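## Task

Lay exactly three rods flat in one straight end-to-end line whose total length is 14 cm, with neighbouring ends touching or nearly so. Length is read from colour in cm: blue 1, magenta 2, grey 3, orange 4, lime 5, purple 6, red 7, green 8, pink 9, turquoise 10. No second train may exist, and every rod outside the train must sit at least one rod width from it. The train must stay in place without the robot holding it; finish with the gripper open and the arm moved away.

## Robot and tools

Robot: one xArm5-style arm with a two-finger parallel gripper. It has five joints, listed in this column order: waist (turns about the vertical base axis, counterclockwise seen from above as the angle grows), shoulder, elbow and wrist pitch (these three bend in a single vertical plane containing the waist axis), and wrist roll (spins the gripper about the finger direction). Because of this layout the fingers can only point within the vertical plane through the base axis and the hand; they can never tilt sideways out of it.

Frame: the scene frame has its origin on the table top right below the arm base, +z up, and +y to the left when facing along +x. Positions are metres. The base may be slightly tilted against the table, and the reported hand position gets less accurate at long reach.

execute_actions: argument actions is a list holding at most one item. An empty list just returns the current state. A move item is {"rows": [...], "steps": n} with n from 1 to 15 (default 15), each step lasting 1/30 s. Each row is one list of exactly 6 numbers: five absolute joint target angles in radians in the column order above, then the gripper opening. These are targets to go to, not offsets. The opening runs from -1 (closed) to +1 (fully open, pad gap 0.084 m). Row k is used on step k; if there are fewer rows than steps, the final row is held. Joint ranges (rad): waist -6.283 to 6.283, shoulder -2.059 to 2.094, elbow -3.927 to 0.192, wrist pitch -1.693 to 3.142, wrist roll -6.283 to 6.283. A call with a target beyond a range by more than 0.010 rad, and further out than the current angle, is refused and nothing is sent. True ends may differ by about 0.010 rad; a target past the real end is clipped there and the result reports "joint sent to its limit" (possibly about an earlier, still running action). A wait item is {"steps": n} with n up to 300; it sends nothing and returns once that many steps have elapsed since the previous result, counting your reply time. Optional pictures (boolean) chooses whether camera images come back; by default they do.

Motion behaviour: joint targets move at most 3.14 rad/s, ramp up over about 0.16 s, and all joints arrive together. Each step the sent target is kept within 0.623 rad of the measured angle, and if it would place the hand over 70 mm from where it is, all targets are pulled back toward the measured angles. Between calls the arm keeps heading for the last row sent until it nearly stops or a step is held.

Result lines: end_effector_position (m) and end_effector_quat_wxyz give the pose of the point between the closed finger pads, roughly 2 cm behind the fingertips; linear and angular velocities follow (m/s, rad/s). Joint positions and Joint velocities list the five joints (rad, rad/s) and then the pad gap (m, m/s). grip_measured is the measured opening on the same -1 to 1 scale you command. "joint command not followed" means a clearance check altered or blocked targets (mounting blocks and posts count as the arm). HELD marks steps on which your row was not fully sent. MOTOR HOT appears from 65 °C; at 80 °C an OVER-TEMPERATURE FAULT brakes the arm until it cools. Holding loads and long thinking heat motors.

Gripper: fingers point along the gripper +z axis and close along its y axis; closing pushes the fingertips about 10 mm further out along +z. To keep hold of a rod, command an opening well below grip_measured; a bigger gap means a harder squeeze (up to about 24 N per pad). Sending the read grip_measured back still squeezes lightly. Closing fast can squeeze much harder.

Torque fault: if contact torque reaches a joint load limit (N m: waist 47, shoulder 47, elbow 28.2, wrist pitch 18.8, wrist roll 18.8, held weight included) the arm stops, backs off that joint, pauses 10 s and drops the rest of the call. Avoid pressing into the table or rods.

Cameras: cam_head_left, cam_head_right, cam_high, cam_low, cam_wrist, each 504x504, returned in that order. Calibration (intrinsics K, distortion D, T_world_to_cam, OpenCV style) is given per camera and may be off by a couple of degrees and millimetres; the wrist camera pose follows the reported joints. zoom_image takes camera (one of those names) and region [x0, y0, x1, y1] in pixels from the top-left, at most 504 by 504, and returns a sharper crop of that camera's latest image.

read_manual with section "licences" (the default) only returns licence text. finished_scene with scene set to the current scene number ends and grades it irreversibly; answering without any tool call ends everything.

Avoid: dropping rods, knocking anything off the table (instant failure), slamming, hard collisions or strong pushes, and stops of any kind. Occasional brief disturbances may tug a held part or shove a loose object, so check the layout before finishing. Work fast and smoothly; open the gripper and lift away before ending a scene.

Each tool is called after ">>>" as name(argument=value, ...), one argument or row to a line, values as JSON.

## Session

>>> execute_actions(
  actions=[],
)

Scene clock: 0.00 s of 5100.00 s.
end_effector_position=(+0.5056, -0.6057, +0.1570) grip_measured=+1.00 end_effector_quat_wxyz=(+0.309, +0.921, +0.074, +0.223) end_effector_velocity=(-0.000, -0.000, -0.000) end_effector_angular_velocity=(-0.000, +0.000, -0.000)
Joint positions: [-0.926  0.903 -1.728  0.055 -1.038  0.084]
Joint velocities: [-0.     0.     0.001 -0.001 -0.     0.   ]
Motor temperatures (°C, as the motors report them): [35 35 38 39 38]

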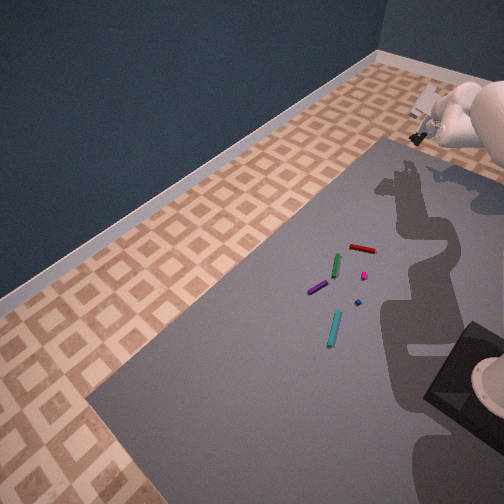

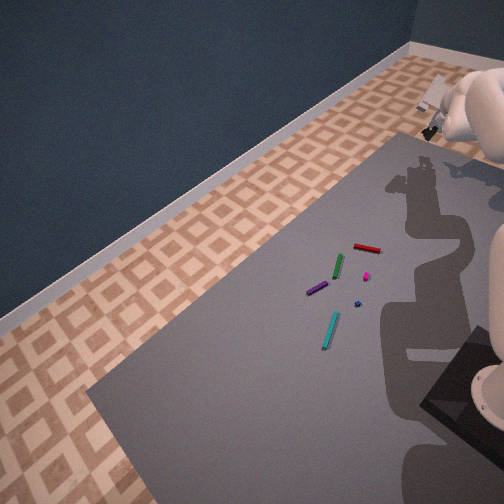

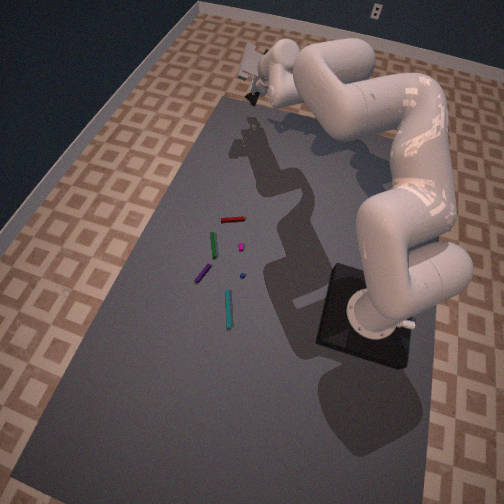

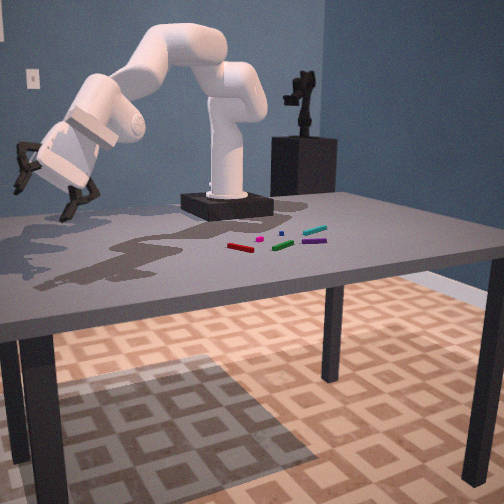

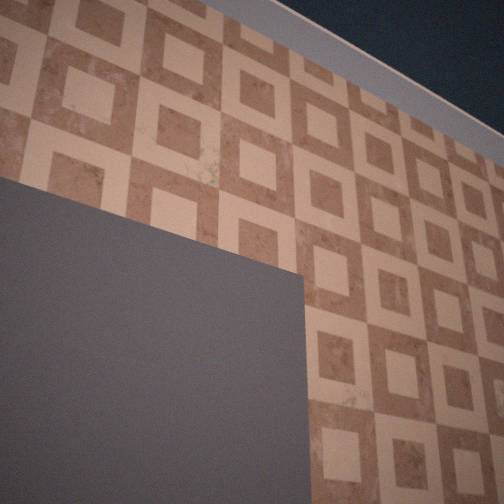

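>>> zoom_image(
  camera="cam_high",
  region=[150, 190, 310, 350],
)

>>> zoom_image(
  camera="cam_head_left",
  region=[270, 210, 430, 370],
)

Region (150, 190, 310, 350) of cam_high's 504x504 image, scaled by 3.150, with more detail than that image has.

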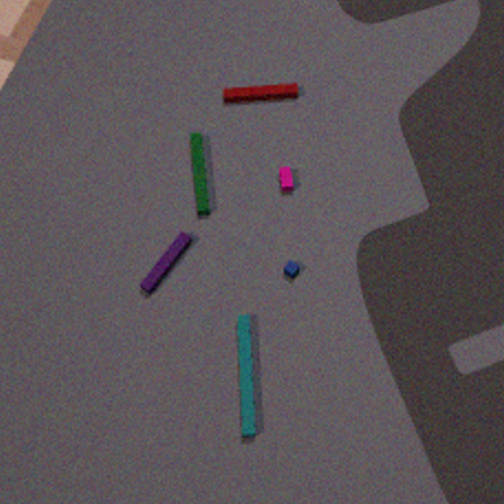

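Region (270, 210, 430, 370) of cam_head_left's 504x504 image, scaled by 3.150, with more detail than that image has.

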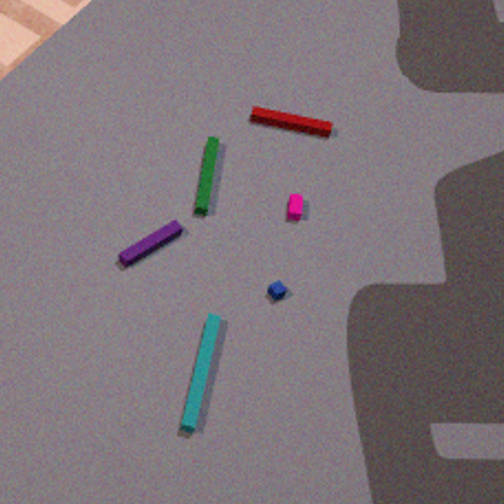

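>>> execute_actions(
  actions=[
    {"rows": [[-0.15,-0.3168,-0.5535,0.8703,0,1]]},
  ],
  pictures=false,
)

>>> execute_actions(
  actions=[
    {"steps":45},
  ],
)

Scene clock: 22.57 s of 5100.00 s.
end_effector_position=(+0.5667, -0.4586, +0.1623) grip_measured=+1.00 end_effector_quat_wxyz=(+0.199, +0.954, +0.077, +0.212) end_effector_velocity=(+0.082, +0.354, +0.011) end_effector_angular_velocity=(+0.473, +0.197, +0.075)
Joint positions: [-0.731  0.708 -1.534  0.25  -0.843  0.084]
Joint velocities: [ 0.447 -0.452  0.452  0.451  0.45  -0.   ]
Motor temperatures (°C, as the motors report them): [35 36 40 39 38]
Steps of this call (steps 1 to 90: nothing new was sent; then 19.07 s passed at rest; steps 91 to 105: all 15 steps of this action). Readings (joint positions):
91: [-0.926 0.903 -1.728 0.055 -1.037]
92: [-0.923 0.899 -1.724 0.060 -1.033]
94: [-0.900 0.874 -1.696 0.087 -1.006]
98: [-0.835 0.812 -1.638 0.146 -0.947]
105: the state above

Scene clock: 24.07 s of 5100.00 s.
end_effector_position=(+0.3552, -0.0388, +0.1958) grip_measured=+1.00 end_effector_quat_wxyz=(+0.002, +0.999, -0.045, +0.012) end_effector_velocity=(-0.091, +0.053, -0.011) end_effector_angular_velocity=(+0.014, +0.103, -0.076)
Joint positions: [-0.162 -0.291 -0.576  0.858 -0.019  0.084]
Joint velocities: [ 0.118 -0.255  0.233  0.126  0.193  0.   ]
Motor temperatures (°C, as the motors report them): [35 36 40 39 38]
Steps of this call (steps 1 to 45: the robot went on to your last target). Readings (joint positions):
1: [-0.716 0.693 -1.518 0.265 -0.828]
2: [-0.702 0.677 -1.503 0.281 -0.812]
4: [-0.672 0.645 -1.471 0.312 -0.780]
8: [-0.614 0.576 -1.402 0.374 -0.711]
45: the state above
camera_calibration (this result's frames):
cam_wrist: T_world_to_cam=[[-0.0680418, -0.997643, -0.0089229, 0.0222995], [-0.997374, 0.0682405, -0.0242677, 0.431057], [0.0248194, 0.00724825, -0.999666, 0.316386], [0, 0, 0, 1]] pos_world=[0.423589, -0.00946185, 0.32694]

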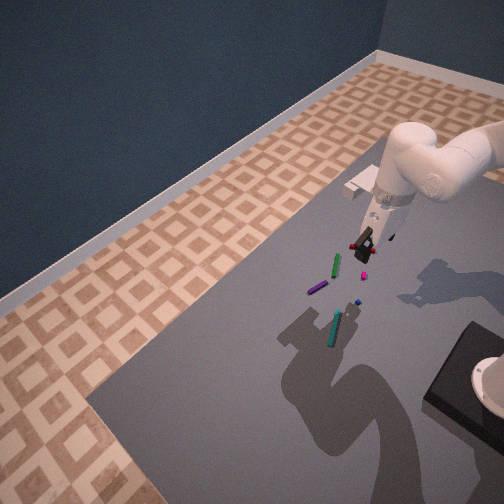

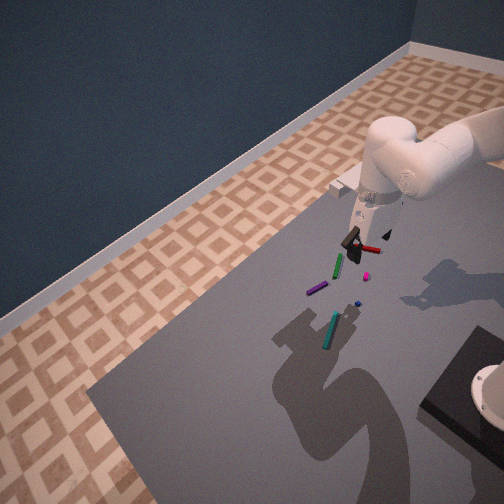

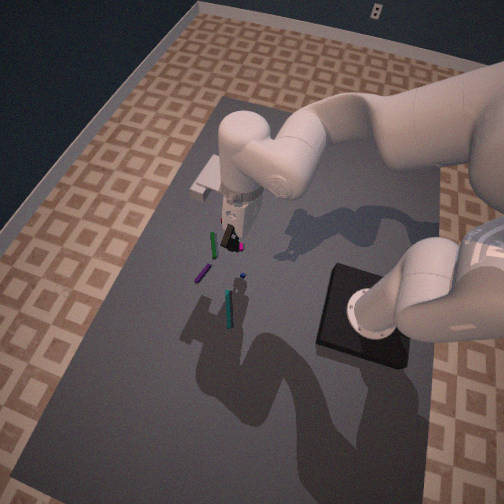

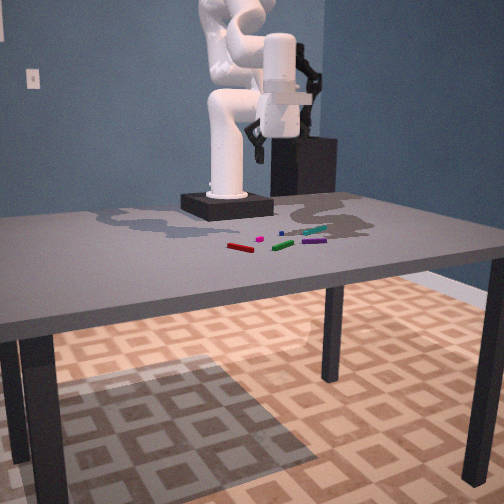

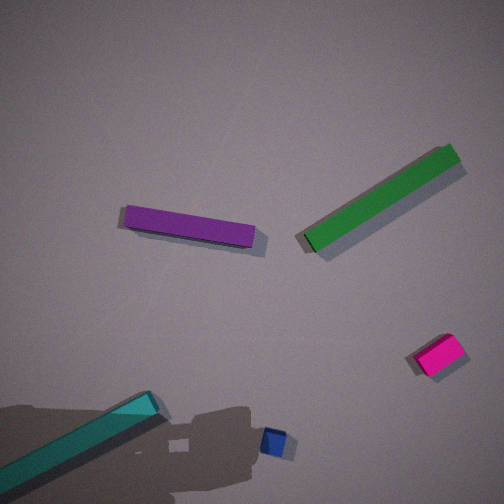

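>>> execute_actions(
  actions=[],
)

Scene clock: 26.73 s of 5100.00 s.
end_effector_position=(+0.3463, -0.0337, +0.1948) grip_measured=+1.00 end_effector_quat_wxyz=(+0.002, +0.999, -0.049, +0.007) end_effector_velocity=(+0.000, -0.000, -0.000) end_effector_angular_velocity=(-0.000, -0.001, -0.001)
Joint positions: [-0.15  -0.317 -0.554  0.87   0.     0.084]
Joint velocities: [-0.001  0.     0.    -0.001  0.     0.   ]
Motor temperatures (°C, as the motors report them): [35 36 40 39 38]
Steps of this call (steps 1 to 30: the robot went on to your last target; steps 31 to 80: nothing new was sent). Readings (joint positions):
1: [-0.158 -0.299 -0.570 0.861 -0.014]
2: [-0.156 -0.304 -0.565 0.864 -0.010]
4: [-0.153 -0.310 -0.560 0.867 -0.005]
8: [-0.151 -0.315 -0.556 0.869 -0.001]
80: the state above
The arm was judged still, so your last target was given up. Only a new action makes it travel on or press farther. Fingers that are still opening or closing keep moving.
camera_calibration (this result's frames):
cam_wrist: T_world_to_cam=[[-0.0756476, -0.99709, -0.00945345, 0.0295085], [-0.997023, 0.0757774, -0.0142261, 0.419978], [0.014901, 0.00834914, -0.999854, 0.319094], [0, 0, 0, 1]] pos_world=[0.416205, -0.00506638, 0.325301]

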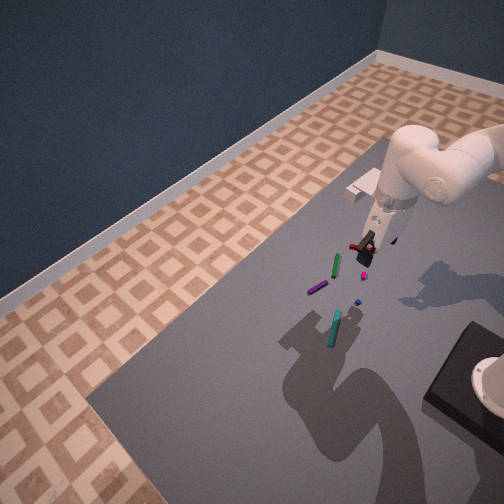

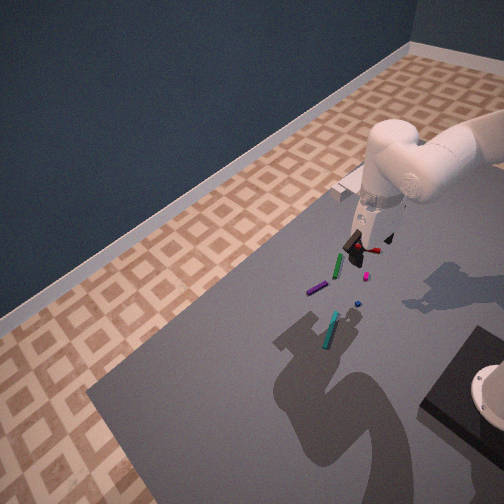

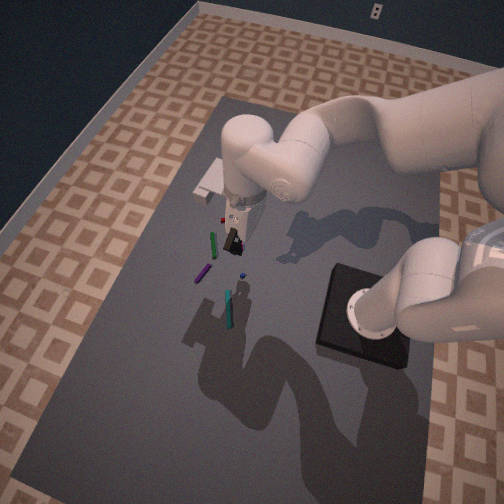

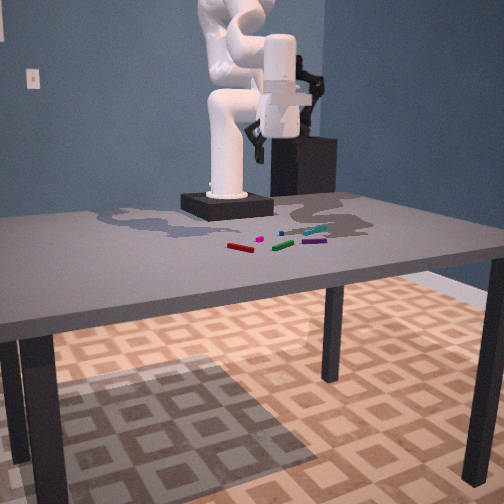

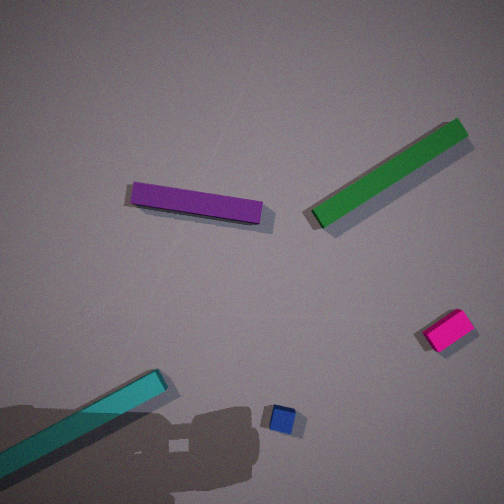

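>>> execute_actions(
  actions=[
    {"rows": [[-0.0097,0.2958,-0.8223,0.5405,-1.305,-0.2]]},
  ],
  pictures=false,
)

>>> execute_actions(
  actions=[
    {"steps":25},
  ],
)

Scene clock: 41.17 s of 5100.00 s.
end_effector_position=(+0.4243, +0.0020, +0.1108) grip_measured=-0.21 end_effector_quat_wxyz=(+0.003, +0.950, +0.312, +0.001) end_effector_velocity=(+0.124, +0.087, -0.216) end_effector_angular_velocity=(-0.011, +0.040, +2.392)
Joint positions: [-0.048  0.13  -0.749  0.63  -0.63   0.035]
Joint velocities: [ 0.205  0.902 -0.391 -0.482 -2.187 -0.001]
Motor temperatures (°C, as the motors report them): [35 36 40 39 38]
Steps of this call (steps 1 to 90: nothing new was sent; then 10.93 s passed at rest; steps 91 to 105: all 15 steps of this action). Readings (joint positions):
91: [-0.150 -0.317 -0.554 0.870 -0.000]
92: [-0.149 -0.313 -0.555 0.868 -0.005]
94: [-0.140 -0.272 -0.575 0.844 -0.050]
98: [-0.102 -0.106 -0.646 0.757 -0.225]
105: the state above

Scene clock: 42.00 s of 5100.00 s.
end_effector_position=(+0.4451, +0.0188, +0.0689) grip_measured=-0.22 end_effector_quat_wxyz=(+0.002, +0.782, +0.624, -0.001) end_effector_velocity=(-0.000, +0.000, -0.001) end_effector_angular_velocity=(-0.000, +0.001, +0.004)
Joint positions: [-0.01   0.296 -0.822  0.541 -1.305  0.035]
Joint velocities: [ 0.001  0.002  0.    -0.001 -0.003  0.   ]
Motor temperatures (°C, as the motors report them): [35 36 40 39 38]
Steps of this call (steps 1 to 25: the robot went on to your last target). Readings (joint positions):
1: [-0.041 0.159 -0.762 0.615 -0.706]
2: [-0.035 0.186 -0.774 0.600 -0.784]
4: [-0.025 0.229 -0.792 0.577 -0.944]
8: [-0.014 0.278 -0.814 0.551 -1.192]
25: the state above
camera_calibration (this result's frames):
cam_wrist: T_world_to_cam=[[0.979637, -0.20045, -0.0114653, -0.396434], [-0.200399, -0.979699, 0.00538558, 0.176633], [-0.0123121, -0.00297827, -0.99992, 0.203639], [0, 0, 0, 1]] pos_world=[0.426265, 0.0941884, 0.198126]

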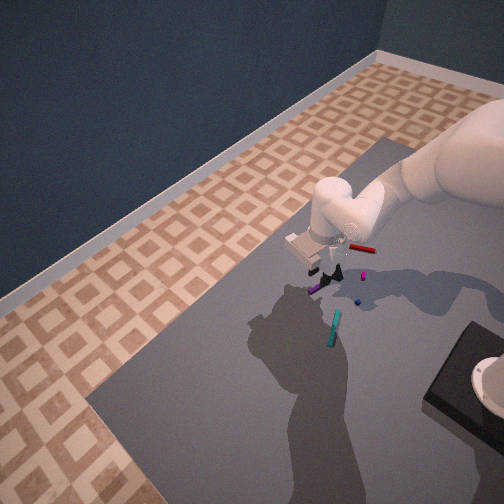

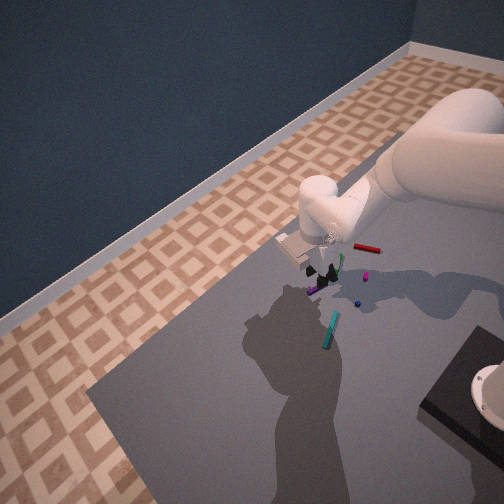

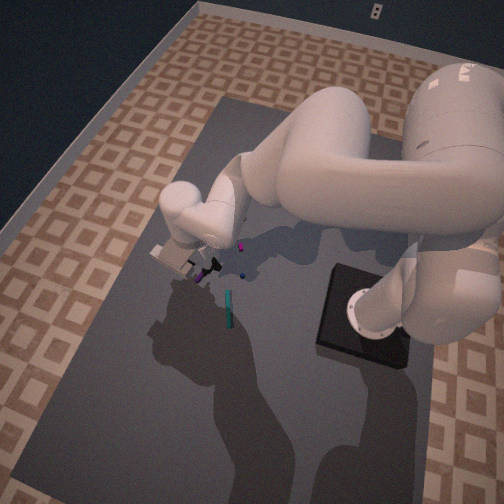

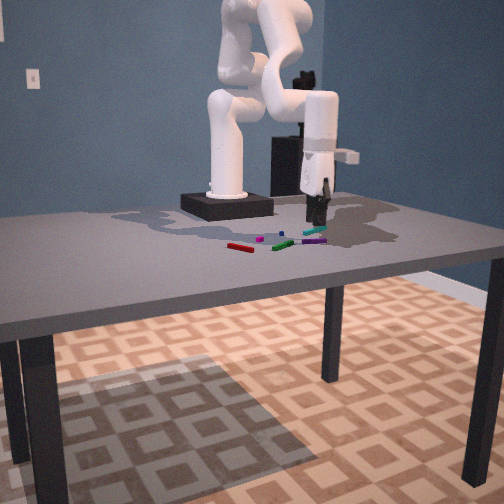

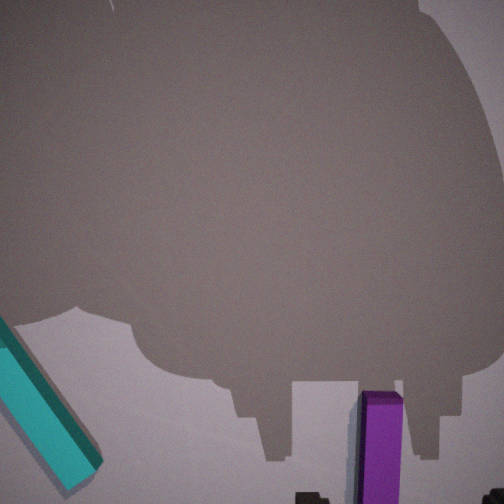

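>>> execute_actions(
  actions=[
    {"rows": [[-0.009,0.33,-0.8246,0.5086,-1.305,-0.2],[-0.009,0.33,-0.8246,0.5086,-1.305,-0.2],[-0.009,0.36,-0.8266,0.4806,-1.305,-0.2],[-0.009,0.36,-0.8266,0.4806,-1.305,-0.2],[-0.009,0.39,-0.8286,0.4526,-1.305,-0.2],[-0.009,0.39,-0.8286,0.4526,-1.305,-0.2],[-0.009,0.415,-0.8303,0.4293,-1.305,-0.2]]},
  ],
  pictures=false,
)

>>> execute_actions(
  actions=[
    {"steps":10},
  ],
)

>>> zoom_image(
  camera="cam_low",
  region=[260, 190, 360, 270],
)

Scene clock: 47.77 s of 5100.00 s.
end_effector_position=(+0.4448, +0.0189, +0.0282) grip_measured=-0.22 end_effector_quat_wxyz=(+0.002, +0.781, +0.624, -0.002) end_effector_velocity=(+0.011, +0.000, -0.015) end_effector_angular_velocity=(+0.001, -0.031, -0.001)
Joint positions: [-0.009  0.409 -0.829  0.436 -1.305  0.035]
Joint velocities: [-0.     0.057 -0.02  -0.068  0.001  0.   ]
Motor temperatures (°C, as the motors report them): [35 36 40 39 38]
Steps of this call (steps 1 to 15: the robot went on to your last target; steps 16 to 90: nothing new was sent; then 2.27 s passed at rest; steps 91 to 105: all 15 steps of this action). Readings (joint positions):
91: [-0.010 0.296 -0.822 0.540 -1.305]
92: [-0.010 0.298 -0.823 0.538 -1.305]
94: [-0.009 0.310 -0.824 0.525 -1.305]
98: [-0.009 0.356 -0.826 0.484 -1.305]
105: the state above

Scene clock: 48.10 s of 5100.00 s.
end_effector_position=(+0.4453, +0.0189, +0.0263) grip_measured=-0.22 end_effector_quat_wxyz=(+0.002, +0.781, +0.624, -0.001) end_effector_velocity=(-0.000, -0.000, -0.001) end_effector_angular_velocity=(-0.000, +0.001, -0.001)
Joint positions: [-0.009  0.415 -0.83   0.429 -1.305  0.035]
Joint velocities: [-0.     0.003 -0.    -0.002  0.    -0.   ]
Motor temperatures (°C, as the motors report them): [35 36 40 39 38]
Steps of this call (steps 1 to 10: the robot went on to your last target). Readings (joint positions):
1: [-0.009 0.410 -0.830 0.434 -1.305]
2: [-0.009 0.411 -0.830 0.433 -1.305]
4: [-0.009 0.413 -0.831 0.431 -1.305]
8: [-0.009 0.414 -0.830 0.430 -1.305]
10: the state above
camera_calibration (this result's frames):
cam_wrist: T_world_to_cam=[[0.979849, -0.199418, -0.0112862, -0.397245], [-0.199369, -0.97991, 0.00535218, 0.176577], [-0.0121268, -0.00299422, -0.999922, 0.160975], [0, 0, 0, 1]] pos_world=[0.426397, 0.0942939, 0.155534]

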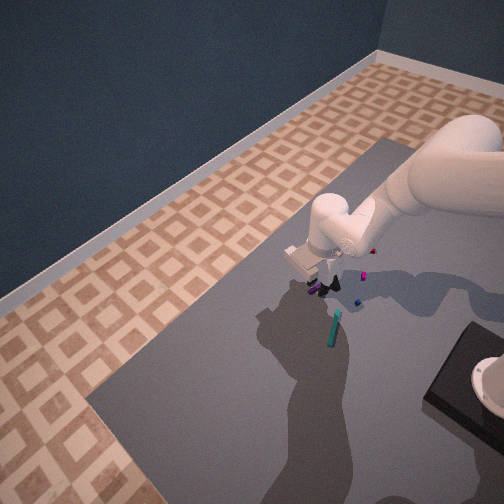

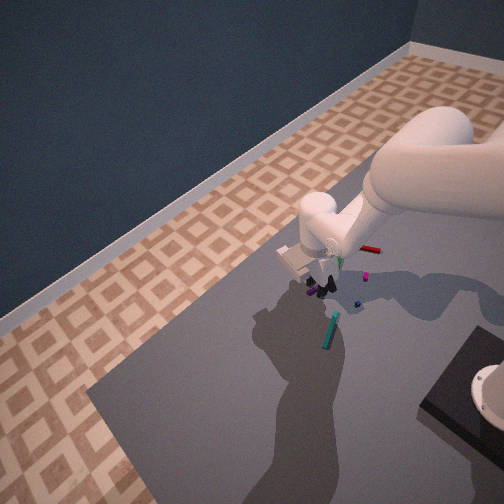

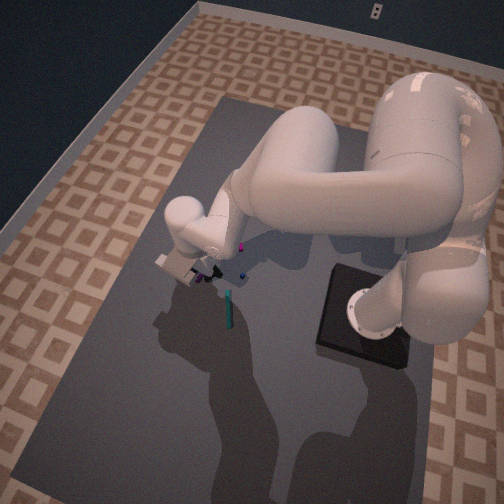

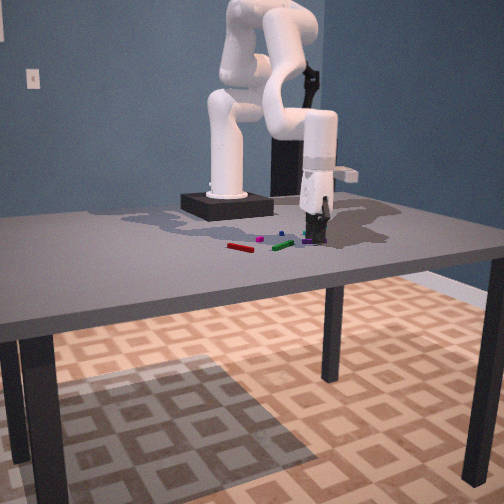

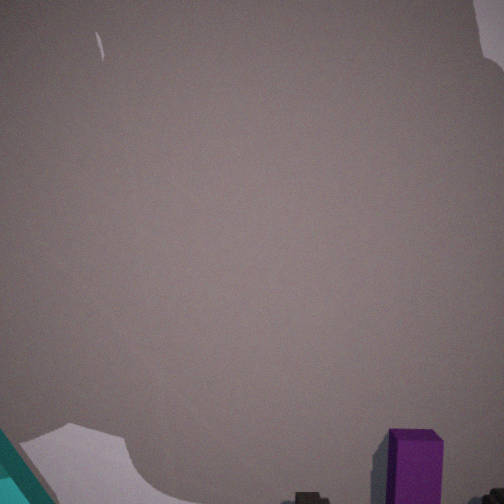

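Region (260, 190, 360, 270) of cam_low's 504x504 image, scaled by 5.040, with more detail than that image has; it fills the top 403 rows of this view, and the rest is white.

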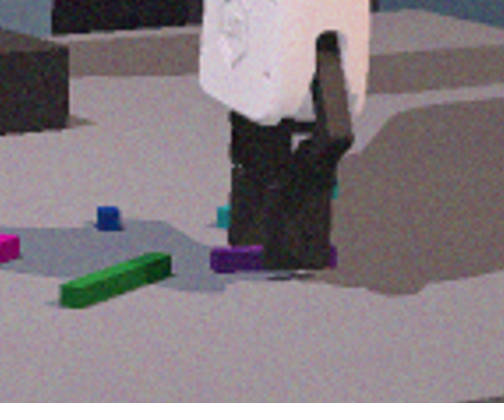

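>>> execute_actions(
  actions=[
    {"rows": [[-0.009,0.42,-0.8306,0.4246,-1.305,-0.2],[-0.009,0.42,-0.8306,0.4246,-1.305,-0.2],[-0.009,0.42,-0.8306,0.4246,-1.305,-0.3],[-0.009,0.42,-0.8306,0.4246,-1.305,-0.4],[-0.009,0.42,-0.8306,0.4246,-1.305,-0.5],[-0.009,0.42,-0.8306,0.4246,-1.305,-0.6],[-0.009,0.42,-0.8306,0.4246,-1.305,-0.7],[-0.009,0.42,-0.8306,0.4246,-1.305,-0.75],[-0.009,0.42,-0.8306,0.4246,-1.305,-0.8],[-0.009,0.42,-0.8306,0.4246,-1.305,-0.85],[-0.009,0.42,-0.8306,0.4246,-1.305,-0.9],[-0.009,0.42,-0.8306,0.4246,-1.305,-0.95]]},
  ],
  pictures=false,
)

>>> execute_actions(
  actions=[
    {"rows": [[-0.009,0.40,-0.8293,0.4433,-1.305,-0.95],[-0.009,0.40,-0.8293,0.4433,-1.305,-0.95],[-0.009,0.37,-0.8273,0.4713,-1.305,-0.95],[-0.009,0.37,-0.8273,0.4713,-1.305,-0.95],[-0.009,0.33,-0.8246,0.5086,-1.305,-0.95]]},
  ],
)

Scene clock: 55.00 s of 5100.00 s.
end_effector_position=(+0.4452, +0.0189, +0.0244) grip_measured=-0.78 end_effector_quat_wxyz=(+0.002, +0.781, +0.624, -0.001) end_effector_velocity=(-0.000, +0.000, -0.000) end_effector_angular_velocity=(+0.000, -0.000, -0.001)
Joint positions: [-0.009  0.42  -0.831  0.425 -1.305  0.01 ]
Joint velocities: [ 0.     0.     0.    -0.001  0.001  0.   ]
Motor temperatures (°C, as the motors report them): [35 36 40 39 38]
Steps of this call (steps 1 to 15: the robot went on to your last target; steps 16 to 90: nothing new was sent; then 3.40 s passed at rest; steps 91 to 105: all 15 steps of this action). Readings (joint positions):
91: [-0.009 0.415 -0.830 0.429 -1.305]
92: [-0.009 0.415 -0.830 0.429 -1.305]
94: [-0.009 0.417 -0.831 0.427 -1.305]
98: [-0.009 0.419 -0.830 0.425 -1.305]
105: the state above

Scene clock: 55.50 s of 5100.00 s.
end_effector_position=(+0.4457, +0.0191, +0.0552) grip_measured=-0.78 end_effector_quat_wxyz=(+0.002, +0.781, +0.624, -0.001) end_effector_velocity=(-0.009, -0.000, +0.007) end_effector_angular_velocity=(-0.001, +0.022, -0.000)
Joint positions: [-0.009  0.334 -0.825  0.505 -1.305  0.01 ]
Joint velocities: [ 0.    -0.032  0.013  0.041  0.    -0.   ]
Motor temperatures (°C, as the motors report them): [35 36 40 39 38]
Steps of this call (steps 1 to 15: all 15 steps of this action). Readings (joint positions):
1: [-0.009 0.420 -0.831 0.425 -1.305]
2: [-0.009 0.418 -0.830 0.427 -1.305]
4: [-0.009 0.410 -0.829 0.435 -1.305]
8: [-0.009 0.369 -0.827 0.472 -1.305]
15: the state above
camera_calibration (this result's frames):
cam_wrist: T_world_to_cam=[[0.979848, -0.199416, -0.0114443, -0.3972], [-0.199366, -0.97991, 0.00539149, 0.176649], [-0.0122895, -0.00300124, -0.99992, 0.189951], [0, 0, 0, 1]] pos_world=[0.426748, 0.0944617, 0.184438]

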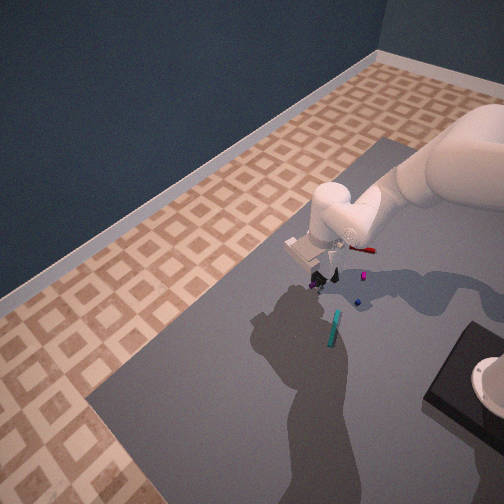

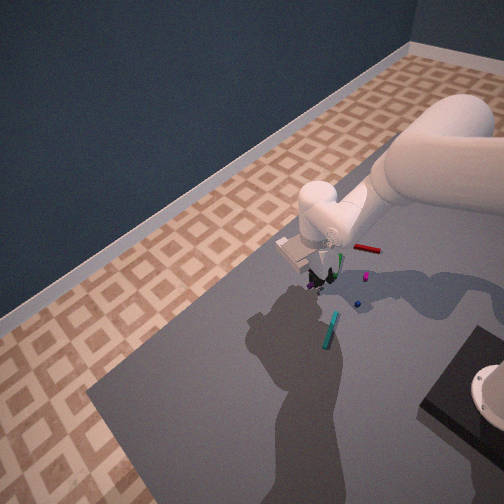

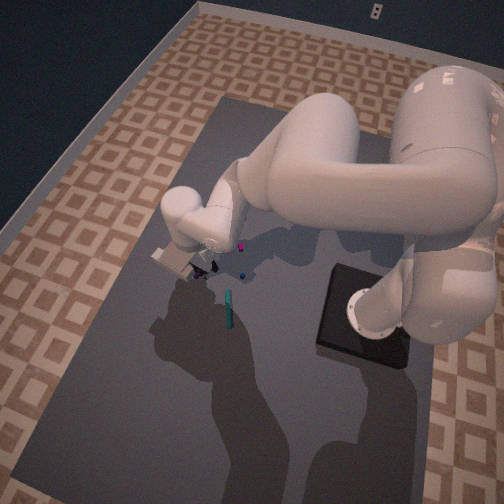

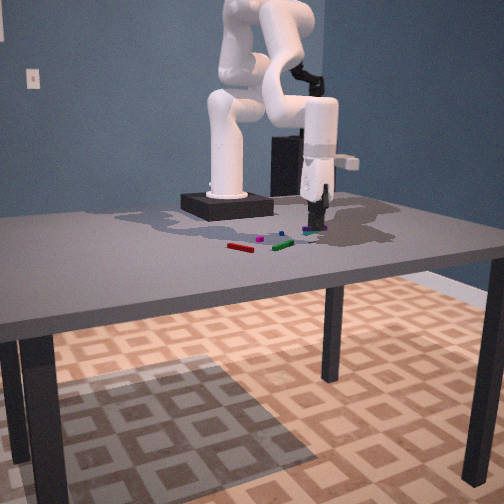

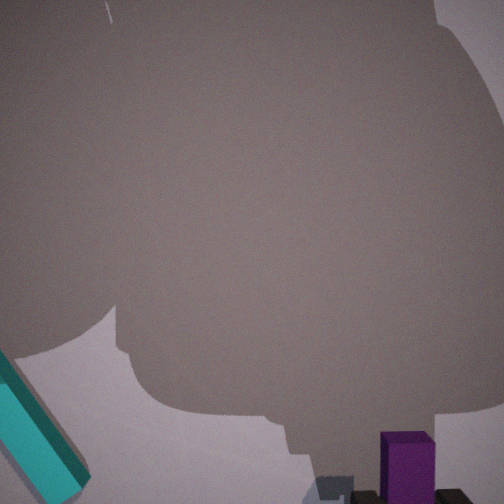

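>>> execute_actions(
  actions=[
    {"rows": [[-0.110,0.1942,-0.6067,0.4265,-2.978,-0.95]]},
  ],
  pictures=false,
)

>>> execute_actions(
  actions=[
    {"steps":20},
  ],
  pictures=false,
)

>>> execute_actions(
  actions=[
    {"rows": [[-0.110,0.22,-0.6087,0.4027,-2.978,-0.95],[-0.110,0.22,-0.6087,0.4027,-2.978,-0.95],[-0.110,0.25,-0.611,0.375,-2.978,-0.95],[-0.110,0.25,-0.611,0.375,-2.978,-0.95],[-0.110,0.2838,-0.6137,0.3439,-2.978,-0.95]]},
  ],
  pictures=false,
)

>>> execute_actions(
  actions=[
    {"steps":10},
  ],
)

Scene clock: 64.80 s of 5100.00 s.
end_effector_position=(+0.3903, -0.0209, +0.0550) grip_measured=-0.78 end_effector_quat_wxyz=(+0.001, +0.470, +0.883, -0.002) end_effector_velocity=(-0.023, -0.018, +0.004) end_effector_angular_velocity=(+0.000, -0.013, +2.387)
Joint positions: [-0.105  0.201 -0.617  0.431 -2.217  0.01 ]
Joint velocities: [-0.049 -0.073  0.1   -0.05  -2.436  0.   ]
Motor temperatures (°C, as the motors report them): [35 36 40 39 38]
Steps of this call (steps 1 to 15: the robot went on to your last target; steps 16 to 90: nothing new was sent; then 5.80 s passed at rest; steps 91 to 105: all 15 steps of this action). Readings (joint positions):
91: [-0.009 0.330 -0.825 0.509 -1.305]
92: [-0.010 0.329 -0.823 0.508 -1.310]
94: [-0.016 0.320 -0.809 0.502 -1.356]
98: [-0.060 0.262 -0.716 0.468 -1.632]
105: the state above

Scene clock: 65.47 s of 5100.00 s.
end_effector_position=(+0.3875, -0.0226, +0.0550) grip_measured=-0.78 end_effector_quat_wxyz=(+0.000, +0.112, +0.994, -0.002) end_effector_velocity=(-0.001, +0.000, -0.000) end_effector_angular_velocity=(+0.000, +0.002, +0.023)
Joint positions: [-0.11   0.194 -0.607  0.426 -2.976  0.01 ]
Joint velocities: [ 0.001 -0.001  0.002  0.    -0.022 -0.   ]
Motor temperatures (°C, as the motors report them): [35 36 40 39 38]
Steps of this call (steps 1 to 20: the robot went on to your last target). Readings (joint positions):
1: [-0.107 0.199 -0.614 0.430 -2.299]
2: [-0.107 0.198 -0.612 0.429 -2.381]
4: [-0.109 0.196 -0.610 0.427 -2.544]
8: [-0.109 0.195 -0.608 0.427 -2.821]
20: the state above

Scene clock: 65.97 s of 5100.00 s.
end_effector_position=(+0.3874, -0.0227, +0.0291) grip_measured=-0.78 end_effector_quat_wxyz=(+0.000, +0.111, +0.994, -0.002) end_effector_velocity=(+0.005, -0.000, -0.007) end_effector_angular_velocity=(-0.001, -0.015, -0.000)
Joint positions: [-0.11   0.28  -0.613  0.347 -2.978  0.01 ]
Joint velocities: [-0.     0.032 -0.009 -0.038  0.     0.   ]
Motor temperatures (°C, as the motors report them): [35 36 40 39 38]
Steps of this call (steps 1 to 15: all 15 steps of this action). Readings (joint positions):
1: [-0.110 0.194 -0.607 0.426 -2.976]
2: [-0.110 0.196 -0.607 0.424 -2.977]
4: [-0.110 0.206 -0.608 0.414 -2.977]
8: [-0.110 0.248 -0.611 0.377 -2.978]
15: the state above

Scene clock: 66.30 s of 5100.00 s.
end_effector_position=(+0.3875, -0.0227, +0.0281) grip_measured=-0.78 end_effector_quat_wxyz=(+0.000, +0.111, +0.994, -0.002) end_effector_velocity=(-0.000, +0.000, -0.001) end_effector_angular_velocity=(+0.000, +0.002, -0.000)
Joint positions: [-0.11   0.284 -0.614  0.344 -2.978  0.01 ]
Joint velocities: [ 0.     0.002 -0.     0.     0.     0.   ]
Motor temperatures (°C, as the motors report them): [35 36 40 39 38]
Steps of this call (steps 1 to 10: the robot went on to your last target). Readings (joint positions):
1: [-0.110 0.281 -0.614 0.346 -2.978]
2: [-0.110 0.282 -0.614 0.346 -2.978]
4: [-0.110 0.283 -0.614 0.345 -2.978]
8: [-0.110 0.283 -0.614 0.344 -2.978]
10: the state above
camera_calibration (this result's frames):
cam_wrist: T_world_to_cam=[[0.198174, 0.980025, -0.0166574, -0.0190235], [0.980165, -0.198175, 0.00164996, -0.31497], [-0.00168407, -0.016654, -0.99986, 0.157593], [0, 0, 0, 1]] pos_world=[0.312758, -0.0411509, 0.157774]

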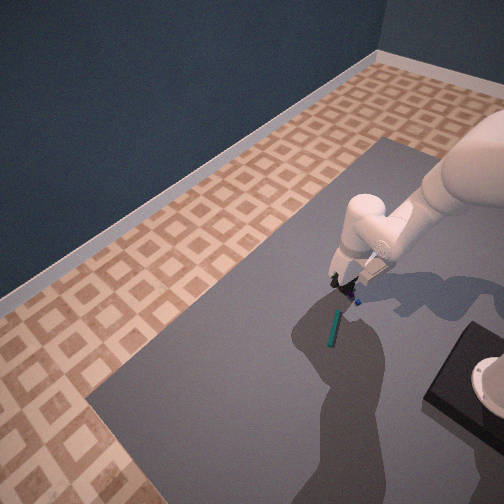

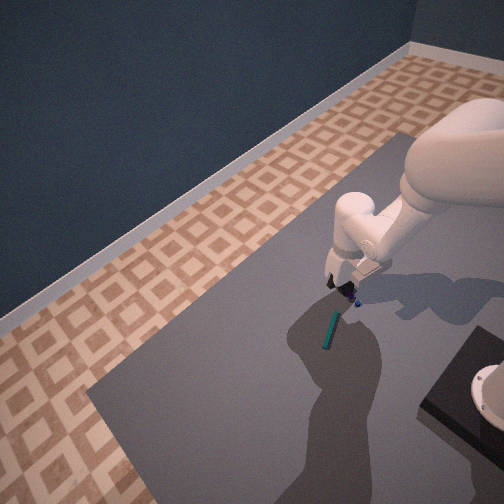

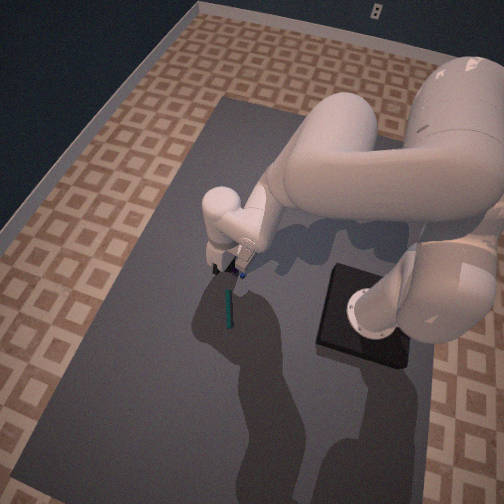

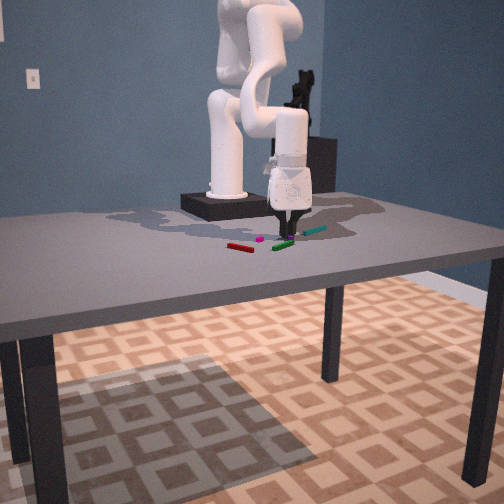

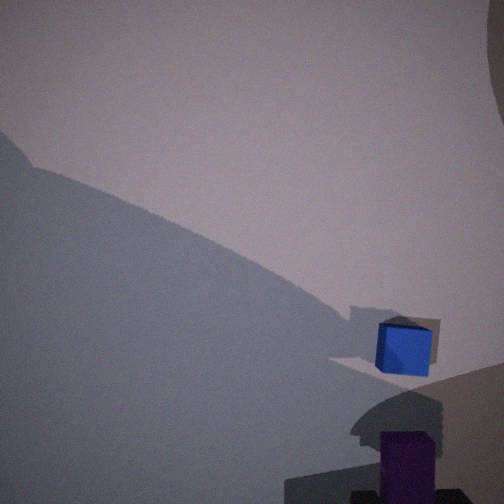

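>>> execute_actions(
  actions=[
    {"rows": [[-0.108,0.277,-0.598,0.335,-2.976,-0.95],[-0.108,0.277,-0.598,0.335,-2.976,-0.95],[-0.108,0.277,-0.598,0.335,-2.976,-0.95],[-0.106,0.270,-0.582,0.326,-2.974,-0.95],[-0.106,0.270,-0.582,0.326,-2.974,-0.95],[-0.106,0.270,-0.582,0.326,-2.974,-0.95],[-0.1044,0.264,-0.5668,0.3168,-2.9724,-0.95]]},
  ],
  pictures=false,
)

>>> execute_actions(
  actions=[
    {"steps":10},
  ],
)

Scene clock: 73.97 s of 5100.00 s.
end_effector_position=(+0.3750, -0.0200, +0.0256) grip_measured=-0.78 end_effector_quat_wxyz=(+0.000, +0.111, +0.994, -0.002) end_effector_velocity=(-0.005, +0.001, -0.000) end_effector_angular_velocity=(-0.000, -0.006, -0.001)
Joint positions: [-0.105  0.265 -0.57   0.319 -2.973  0.01 ]
Joint velocities: [ 0.003 -0.013  0.025 -0.018  0.003 -0.   ]
Motor temperatures (°C, as the motors report them): [35 36 40 39 38]
Steps of this call (steps 1 to 15: the robot went on to your last target; steps 16 to 90: nothing new was sent; then 4.17 s passed at rest; steps 91 to 105: all 15 steps of this action). Readings (joint positions):
91: [-0.110 0.284 -0.614 0.344 -2.978]
92: [-0.110 0.283 -0.612 0.343 -2.978]
94: [-0.109 0.281 -0.607 0.340 -2.977]
98: [-0.107 0.274 -0.590 0.331 -2.975]
105: the state above

Scene clock: 74.30 s of 5100.00 s.
end_effector_position=(+0.3744, -0.0199, +0.0255) grip_measured=-0.78 end_effector_quat_wxyz=(+0.000, +0.111, +0.994, -0.002) end_effector_velocity=(-0.001, +0.000, -0.000) end_effector_angular_velocity=(+0.000, +0.000, -0.001)
Joint positions: [-0.104  0.264 -0.567  0.317 -2.972  0.01 ]
Joint velocities: [ 0.    -0.     0.001 -0.001  0.001 -0.   ]
Motor temperatures (°C, as the motors report them): [35 36 40 39 38]
Steps of this call (steps 1 to 10: the robot went on to your last target). Readings (joint positions):
1: [-0.105 0.265 -0.569 0.318 -2.973]
2: [-0.105 0.265 -0.568 0.318 -2.973]
4: [-0.104 0.264 -0.568 0.317 -2.972]
8: [-0.104 0.264 -0.567 0.317 -2.972]
10: the state above
camera_calibration (this result's frames):
cam_wrist: T_world_to_cam=[[0.198185, 0.980021, -0.0167529, -0.019258], [0.980163, -0.198187, 0.00152901, -0.301523], [-0.00182176, -0.0167236, -0.999858, 0.155039], [0, 0, 0, 1]] pos_world=[0.29964, -0.038292, 0.155156]

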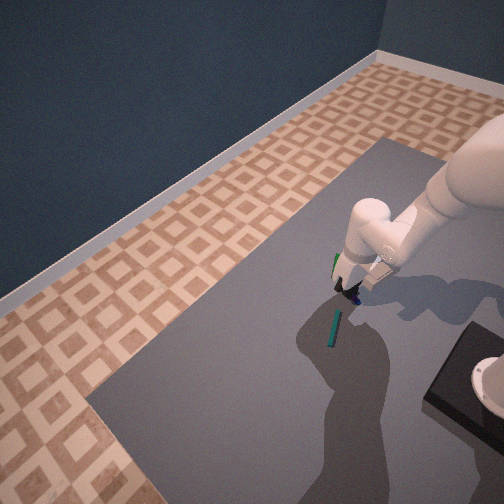

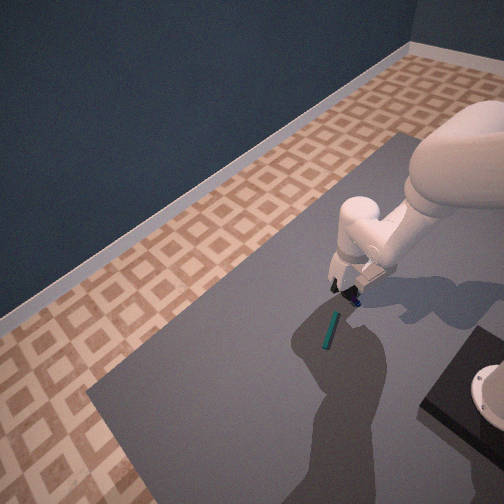

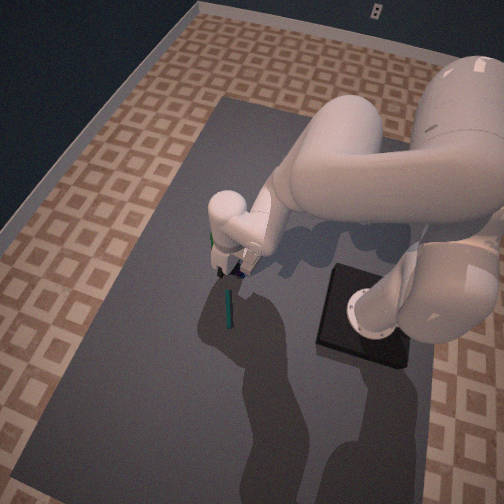

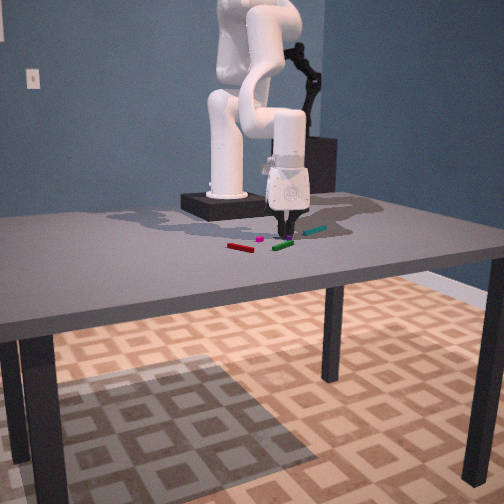

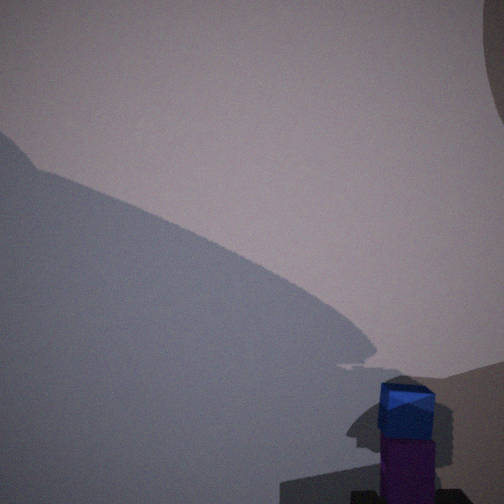

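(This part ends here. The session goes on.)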